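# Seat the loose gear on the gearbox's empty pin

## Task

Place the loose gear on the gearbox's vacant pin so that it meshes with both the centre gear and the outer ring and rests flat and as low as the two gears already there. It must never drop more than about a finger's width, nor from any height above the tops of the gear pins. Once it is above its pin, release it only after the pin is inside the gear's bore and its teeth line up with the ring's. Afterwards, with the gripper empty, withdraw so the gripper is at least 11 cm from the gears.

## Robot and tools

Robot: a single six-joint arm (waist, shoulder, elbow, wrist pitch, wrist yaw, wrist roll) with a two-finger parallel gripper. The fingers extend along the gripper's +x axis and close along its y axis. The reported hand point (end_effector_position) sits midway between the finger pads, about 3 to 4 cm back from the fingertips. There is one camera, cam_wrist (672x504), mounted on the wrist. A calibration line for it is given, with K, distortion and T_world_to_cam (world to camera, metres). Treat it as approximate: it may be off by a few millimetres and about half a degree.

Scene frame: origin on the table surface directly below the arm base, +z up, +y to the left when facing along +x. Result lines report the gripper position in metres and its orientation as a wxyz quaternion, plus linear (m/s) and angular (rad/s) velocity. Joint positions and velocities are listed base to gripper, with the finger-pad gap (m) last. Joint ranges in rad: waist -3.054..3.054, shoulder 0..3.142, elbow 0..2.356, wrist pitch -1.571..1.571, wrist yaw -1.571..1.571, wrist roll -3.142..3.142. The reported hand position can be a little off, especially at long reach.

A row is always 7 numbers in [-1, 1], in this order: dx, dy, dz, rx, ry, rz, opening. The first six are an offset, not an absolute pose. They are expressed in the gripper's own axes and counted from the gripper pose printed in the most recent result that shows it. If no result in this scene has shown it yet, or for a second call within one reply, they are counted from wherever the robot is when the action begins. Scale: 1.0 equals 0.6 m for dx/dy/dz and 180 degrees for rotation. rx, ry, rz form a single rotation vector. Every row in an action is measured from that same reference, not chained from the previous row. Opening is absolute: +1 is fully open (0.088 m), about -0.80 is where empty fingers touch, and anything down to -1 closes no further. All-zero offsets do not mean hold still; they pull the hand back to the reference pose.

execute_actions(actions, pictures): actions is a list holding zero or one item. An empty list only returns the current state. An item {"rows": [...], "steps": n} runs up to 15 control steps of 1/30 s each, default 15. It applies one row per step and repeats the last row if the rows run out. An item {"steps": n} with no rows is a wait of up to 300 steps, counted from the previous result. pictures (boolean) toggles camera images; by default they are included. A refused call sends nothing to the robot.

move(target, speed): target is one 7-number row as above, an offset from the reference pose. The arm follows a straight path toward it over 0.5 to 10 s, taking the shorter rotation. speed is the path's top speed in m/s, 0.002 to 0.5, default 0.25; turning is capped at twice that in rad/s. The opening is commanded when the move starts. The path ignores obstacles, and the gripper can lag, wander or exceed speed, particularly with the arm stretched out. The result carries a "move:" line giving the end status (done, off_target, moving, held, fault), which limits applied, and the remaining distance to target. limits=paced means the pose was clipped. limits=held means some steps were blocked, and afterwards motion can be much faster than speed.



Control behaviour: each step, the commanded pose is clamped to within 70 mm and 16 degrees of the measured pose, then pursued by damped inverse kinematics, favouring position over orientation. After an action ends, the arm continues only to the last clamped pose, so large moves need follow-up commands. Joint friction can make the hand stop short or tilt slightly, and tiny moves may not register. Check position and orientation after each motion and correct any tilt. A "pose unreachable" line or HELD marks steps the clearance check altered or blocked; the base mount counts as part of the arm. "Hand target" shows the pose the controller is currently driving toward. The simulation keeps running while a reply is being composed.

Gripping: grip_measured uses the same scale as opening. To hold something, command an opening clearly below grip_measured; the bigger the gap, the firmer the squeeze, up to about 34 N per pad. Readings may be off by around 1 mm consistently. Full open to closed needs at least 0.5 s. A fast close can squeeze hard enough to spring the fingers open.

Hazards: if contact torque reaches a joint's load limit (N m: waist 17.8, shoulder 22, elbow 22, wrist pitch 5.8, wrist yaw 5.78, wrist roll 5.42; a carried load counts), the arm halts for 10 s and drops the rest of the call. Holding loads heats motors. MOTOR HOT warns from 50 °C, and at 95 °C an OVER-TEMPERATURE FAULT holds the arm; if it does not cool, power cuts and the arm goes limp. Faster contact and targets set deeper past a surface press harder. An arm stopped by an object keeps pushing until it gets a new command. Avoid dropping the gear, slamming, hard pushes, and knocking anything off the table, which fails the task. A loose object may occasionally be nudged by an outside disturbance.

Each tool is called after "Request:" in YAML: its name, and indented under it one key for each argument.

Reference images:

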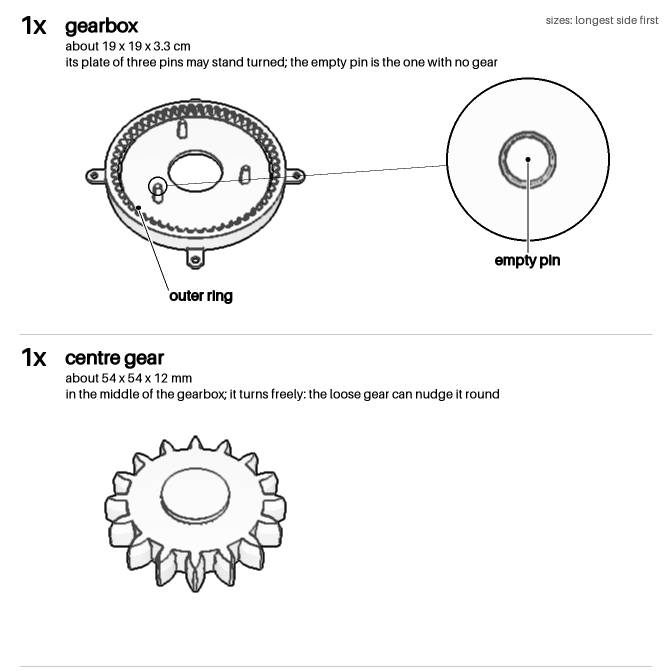

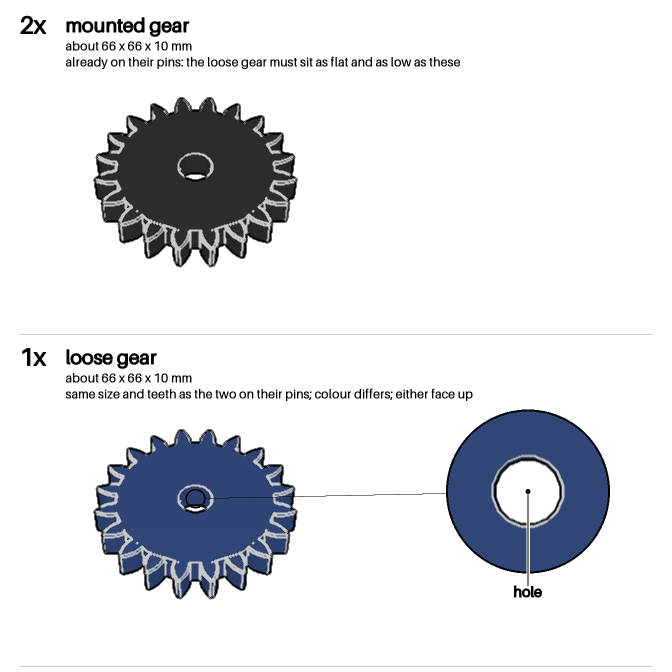

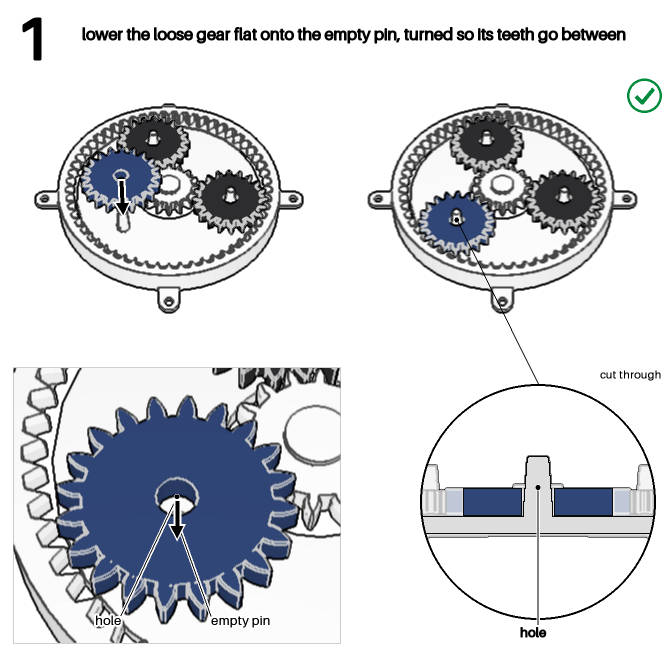

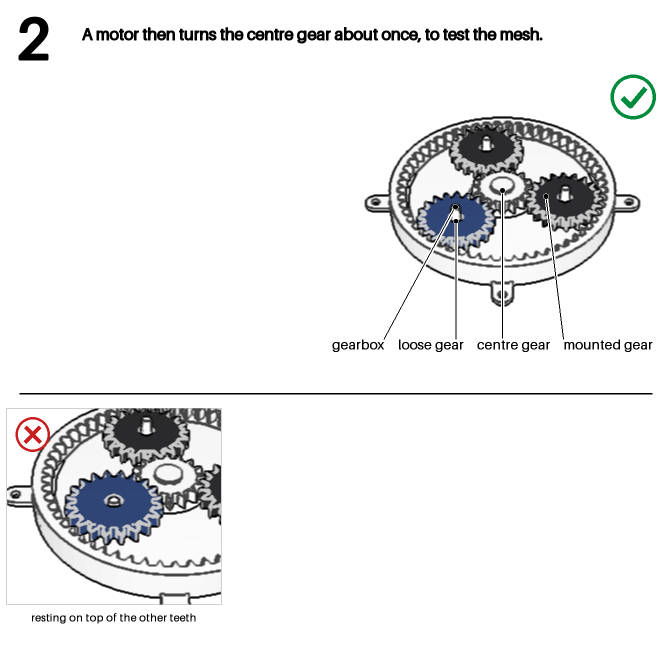

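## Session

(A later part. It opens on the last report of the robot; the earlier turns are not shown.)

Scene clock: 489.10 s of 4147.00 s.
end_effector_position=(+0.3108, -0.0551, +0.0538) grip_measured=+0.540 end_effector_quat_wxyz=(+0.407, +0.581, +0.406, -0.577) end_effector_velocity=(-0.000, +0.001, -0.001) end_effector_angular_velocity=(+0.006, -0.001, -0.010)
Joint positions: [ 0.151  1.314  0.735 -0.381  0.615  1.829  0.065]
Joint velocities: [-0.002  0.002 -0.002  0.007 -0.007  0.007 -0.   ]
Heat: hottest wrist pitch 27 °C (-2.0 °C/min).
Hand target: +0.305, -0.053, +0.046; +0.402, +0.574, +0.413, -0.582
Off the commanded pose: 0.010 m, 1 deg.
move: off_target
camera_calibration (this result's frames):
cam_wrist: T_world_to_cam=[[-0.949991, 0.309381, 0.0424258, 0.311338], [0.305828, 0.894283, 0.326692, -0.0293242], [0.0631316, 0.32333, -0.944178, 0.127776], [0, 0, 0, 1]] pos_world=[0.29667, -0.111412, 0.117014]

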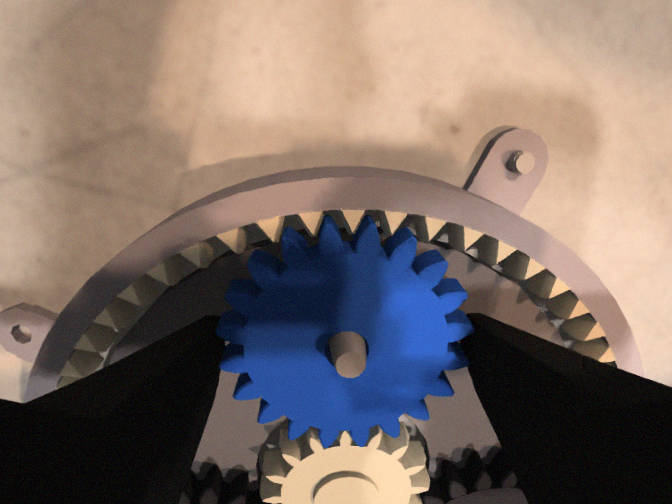

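Request:
move:
  target: [0.008, -0.013, -0.0005, 0.015, -0.002, -0.007, 0.3]
  speed: 0.012

Request:
zoom_image:
  camera: "cam_wrist"
  region: [220, 185, 480, 504]

Scene clock: 522.53 s of 4147.00 s.
end_effector_position=(+0.3108, -0.0552, +0.0519) grip_measured=+0.540 end_effector_quat_wxyz=(+0.390, +0.592, +0.389, -0.589) end_effector_velocity=(-0.003, +0.000, +0.000) end_effector_angular_velocity=(+0.007, +0.014, +0.030)
Joint positions: [ 0.147  1.319  0.732 -0.37   0.615  1.882  0.065]
Joint velocities: [-0.002 -0.002  0.002 -0.022 -0.007 -0.022 -0.   ]
Heat: hottest wrist pitch 27 °C (+0.0 °C/min).
Hand target: +0.304, -0.052, +0.049; +0.388, +0.584, +0.398, -0.592
Off the commanded pose: 0.008 m, 1 deg.
move: done
camera_calibration (this result's frames):
cam_wrist: T_world_to_cam=[[-0.930405, 0.364119, 0.0420025, 0.308367], [0.357304, 0.875446, 0.325467, -0.0455818], [0.0817378, 0.317824, -0.94462, 0.119985], [0, 0, 0, 1]] pos_world=[0.293386, -0.110512, 0.115223]

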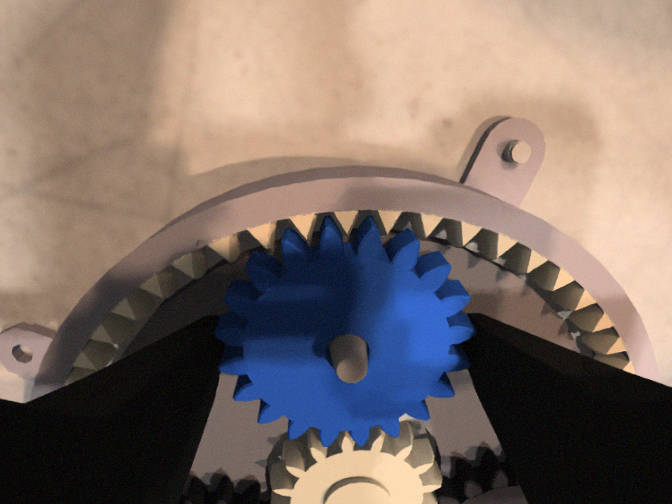

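Region (220, 185, 480, 504) of cam_wrist's 672x504 image, scaled by 1.580, with more detail than that image has; it fills the left 411 columns of this view, and the rest is white.

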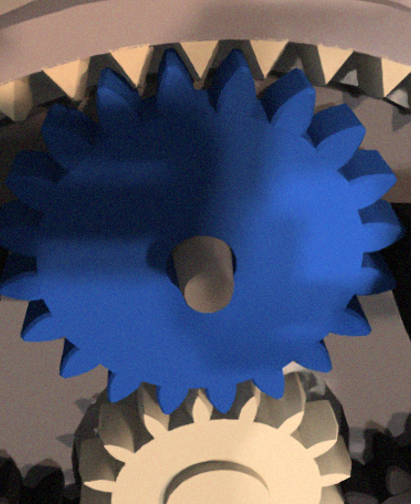

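Request:
move:
  target: [0.0117, -0.011, -0.0005, -0.006, -0.002, -0.007, 0.3]
  speed: 0.01

Request:
zoom_image:
  camera: "cam_wrist"
  region: [220, 185, 480, 504]

Scene clock: 530.17 s of 4147.00 s.
end_effector_position=(+0.3117, -0.0554, +0.0512) grip_measured=+0.540 end_effector_quat_wxyz=(+0.392, +0.592, +0.390, -0.586) end_effector_velocity=(+0.001, +0.004, +0.001) end_effector_angular_velocity=(+0.023, -0.009, +0.005)
Joint positions: [ 0.144  1.321  0.732 -0.363  0.612  1.872  0.065]
Joint velocities: [ 0.002 -0.002 -0.002  0.007 -0.022 -0.007  0.   ]
Heat: hottest wrist pitch 27 °C (+0.0 °C/min).
Hand target: +0.305, -0.052, +0.045; +0.390, +0.582, +0.399, -0.591
Off the commanded pose: 0.010 m, 2 deg.
move: off_target
camera_calibration (this result's frames):
cam_wrist: T_world_to_cam=[[-0.9323, 0.359576, 0.0389984, 0.309855], [0.351909, 0.876914, 0.327385, -0.0438856], [0.0835217, 0.318945, -0.944086, 0.118756], [0, 0, 0, 1]] pos_world=[0.294403, -0.110809, 0.1144]

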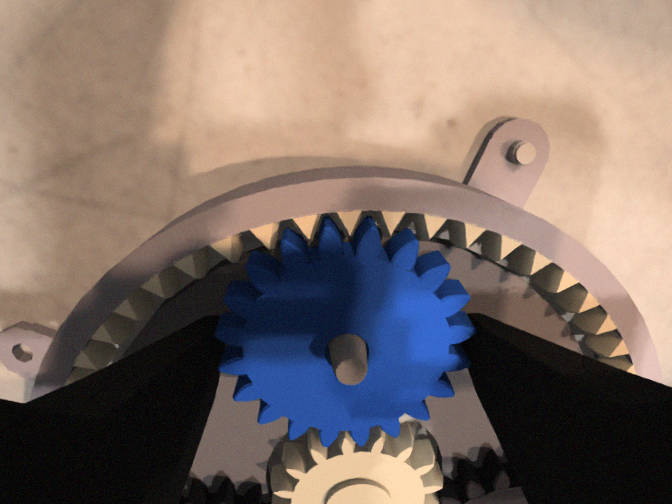

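Region (220, 185, 480, 504) of cam_wrist's 672x504 image, scaled by 1.580, with more detail than that image has; it fills the left 411 columns of this view, and the rest is white.

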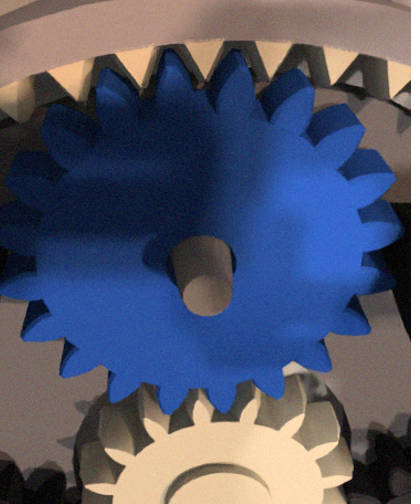

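Request:
execute_actions:
  actions:
    - {"rows": [[0,0,0,0,0,0,0.3],[0,0,0,0,0,0,0.36],[0,0,0,0,0,0,0.42],[0,0,0,0,0,0,0.46],[0,0,0,0,0,0,0.49],[0,0,0,0,0,0,0.51],[0,0,0,0,0,0,0.525],[0,0,0,0,0,0,0.54],[0,0,0,0,0,0,0.555],[0,0,0,0,0,0,0.57],[0,0,0,0,0,0,0.59],[0,0,0,0,0,0,0.61],[0,0,0,0,0,0,0.63],[0,0,0,0,0,0,0.65],[0,0,0,0,0,0,0.65]], "steps": 15}
  pictures: false

Request:
execute_actions:
  actions:
    - {"steps": 10}

Request:
zoom_image:
  camera: "cam_wrist"
  region: [190, 185, 510, 504]

Scene clock: 540.90 s of 4147.00 s.
end_effector_position=(+0.3112, -0.0549, +0.0508) grip_measured=+0.604 end_effector_quat_wxyz=(+0.393, +0.591, +0.391, -0.587) end_effector_velocity=(-0.002, +0.004, +0.002) end_effector_angular_velocity=(+0.015, +0.007, +0.025)
Joint positions: [ 0.145  1.323  0.731 -0.363  0.613  1.871  0.069]
Joint velocities: [ 0.012 -0.002  0.002 -0.022 -0.007 -0.007  0.021]
Heat: hottest wrist pitch 27 °C (+0.0 °C/min).
Hand target: +0.312, -0.055, +0.051; +0.392, +0.592, +0.390, -0.586
Off the commanded pose: 0.001 m, 0 deg.
Steps of this call (steps 1 to 307: nothing new was sent; steps 308 to 322: all 15 steps of this action). Readings (end_effector_position):
308: (+0.3115, -0.0554, +0.0505)
309: (+0.3115, -0.0554, +0.0505)
311: (+0.3115, -0.0554, +0.0505)
315: (+0.3115, -0.0553, +0.0506)
322: the state above

Scene clock: 541.23 s of 4147.00 s.
end_effector_position=(+0.3112, -0.0546, +0.0510) grip_measured=+0.646 end_effector_quat_wxyz=(+0.393, +0.591, +0.391, -0.586) end_effector_velocity=(-0.005, -0.001, -0.001) end_effector_angular_velocity=(+0.005, +0.021, +0.000)
Joint positions: [ 0.146  1.323  0.731 -0.364  0.613  1.871  0.071]
Joint velocities: [-0.007 -0.002 -0.002 -0.022 -0.007  0.007  0.001]
Heat: hottest wrist pitch 27 °C (+0.0 °C/min).
Hand target: +0.312, -0.055, +0.051; +0.392, +0.592, +0.390, -0.586
Off the commanded pose: 0.001 m, 0 deg.
Steps of this call (steps 1 to 10: nothing new was sent). Readings (end_effector_position):
1: (+0.3112, -0.0548, +0.0509)
2: (+0.3112, -0.0548, +0.0509)
4: (+0.3112, -0.0547, +0.0509)
8: (+0.3112, -0.0546, +0.0510)
10: the state above
camera_calibration (this result's frames):
cam_wrist: T_world_to_cam=[[-0.933796, 0.355471, 0.0408135, 0.309248], [0.348675, 0.878418, 0.326815, -0.0431539], [0.0803222, 0.319409, -0.944207, 0.119395], [0, 0, 0, 1]] pos_world=[0.294231, -0.110157, 0.114215]

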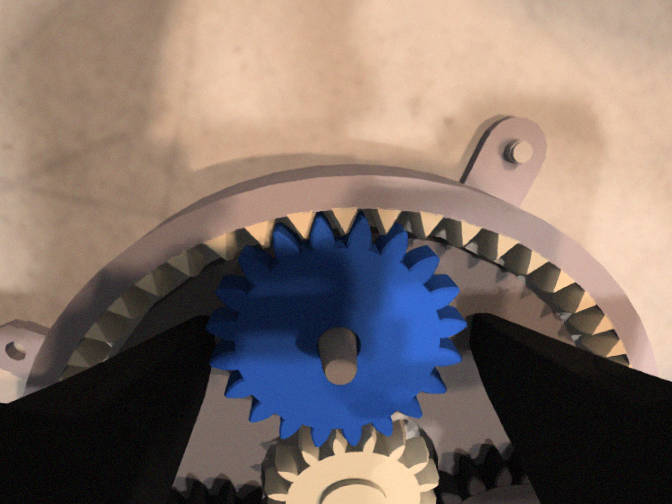

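Region (190, 185, 510, 504) of cam_wrist's 672x504 image, scaled by 1.575, with more detail than that image has; it fills the top 502 rows of this view, and the rest is white.

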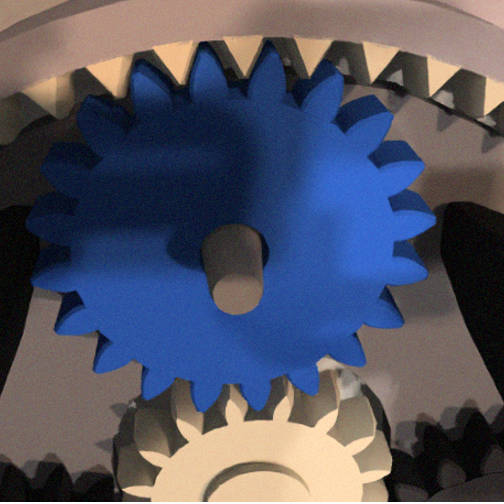

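Request:
move:
  target: [-0.1, 0.01, 0.0, 0, 0, 0, 0.76]
  speed: 0.08

Request:
zoom_image:
  camera: "cam_wrist"
  region: [150, 150, 550, 504]

Scene clock: 547.73 s of 4147.00 s.
end_effector_position=(+0.3127, -0.0550, +0.1066) grip_measured=+0.760 end_effector_quat_wxyz=(+0.393, +0.585, +0.398, -0.587) end_effector_velocity=(-0.003, -0.001, +0.003) end_effector_angular_velocity=(-0.005, +0.016, +0.030)
Joint positions: [ 0.297  1.216  0.838 -0.693  0.69   2.032  0.076]
Joint velocities: [ 0.007 -0.002  0.007 -0.037  0.007 -0.007 -0.   ]
Heat: hottest wrist pitch 27 °C (+0.0 °C/min).
Hand target: +0.317, -0.057, +0.111; +0.393, +0.591, +0.391, -0.586
Off the commanded pose: 0.006 m, 1 deg.
move: done
camera_calibration (this result's frames):
cam_wrist: T_world_to_cam=[[-0.937099, 0.344714, 0.0549281, 0.307429], [0.343223, 0.881279, 0.324877, -0.0594686], [0.0635828, 0.323295, -0.94416, 0.177349], [0, 0, 0, 1]] pos_world=[0.297227, -0.110903, 0.169879]

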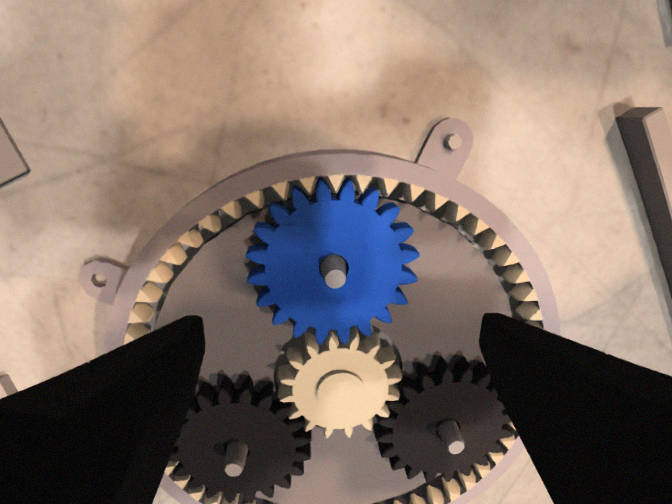

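Region (150, 150, 550, 504) of cam_wrist's 672x504 image, scaled by 1.260, with more detail than that image has; it fills the top 446 rows of this view, and the rest is white.

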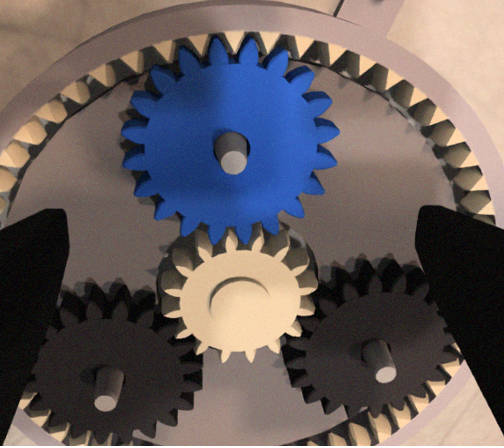

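Request:
zoom_image:
  camera: "cam_wrist"
  region: [240, 165, 430, 365]

Request:
zoom_image:
  camera: "cam_wrist"
  region: [370, 340, 530, 500]

Region (240, 165, 430, 365) of cam_wrist's 672x504 image, scaled by 2.520, with more detail than that image has; it fills the left 479 columns of this view, and the rest is white.

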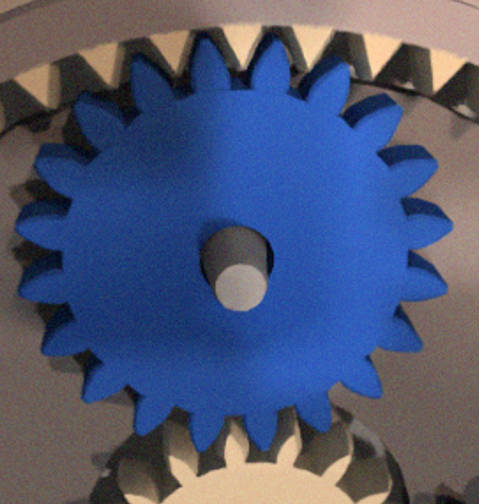

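Region (370, 340, 530, 500) of cam_wrist's 672x504 image, scaled by 3.150, with more detail than that image has.

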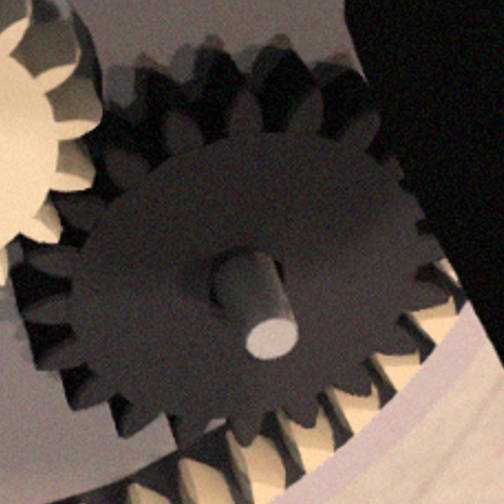

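Request:
move:
  target: [-0.15, 0.05, 0.12, 0, 0, 0, 0.76]
  speed: 0.2

Scene clock: 565.07 s of 4147.00 s.
end_effector_position=(+0.3127, -0.1314, +0.1924) grip_measured=+0.760 end_effector_quat_wxyz=(+0.396, +0.579, +0.402, -0.588) end_effector_velocity=(-0.002, -0.002, +0.002) end_effector_angular_velocity=(-0.006, +0.008, +0.031)
Joint positions: [ 0.277  1.018  1.126 -1.175  0.684  2.004  0.076]
Joint velocities: [ 0.002 -0.002  0.007 -0.022  0.007 -0.022  0.   ]
Heat: hottest elbow 27 °C (+0.0 °C/min).
Hand target: +0.314, -0.134, +0.195; +0.393, +0.585, +0.398, -0.587
Off the commanded pose: 0.005 m, 1 deg.
After step 190, 9.87 s passed at rest.
move: done
camera_calibration (this result's frames):
cam_wrist: T_world_to_cam=[[-0.940599, 0.333885, 0.0615959, 0.327467], [0.335551, 0.886526, 0.318555, -0.0157266], [0.0517543, 0.320301, -0.945901, 0.286737], [0, 0, 0, 1]] pos_world=[0.298453, -0.187236, 0.256064]

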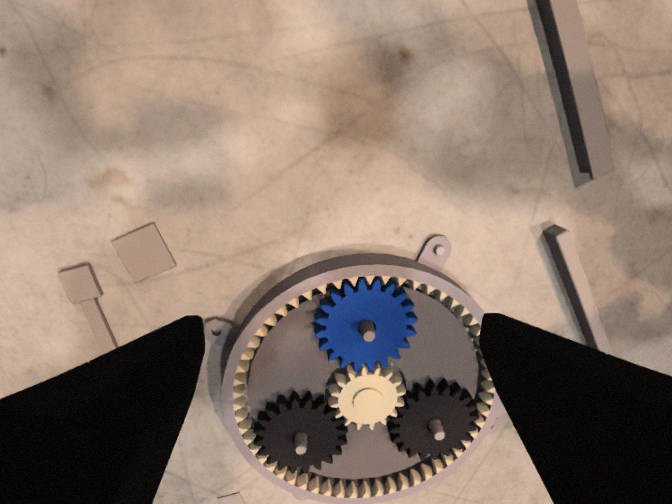

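Request:
finished_scene:
  scene: 1

The scene is finished: the task was done.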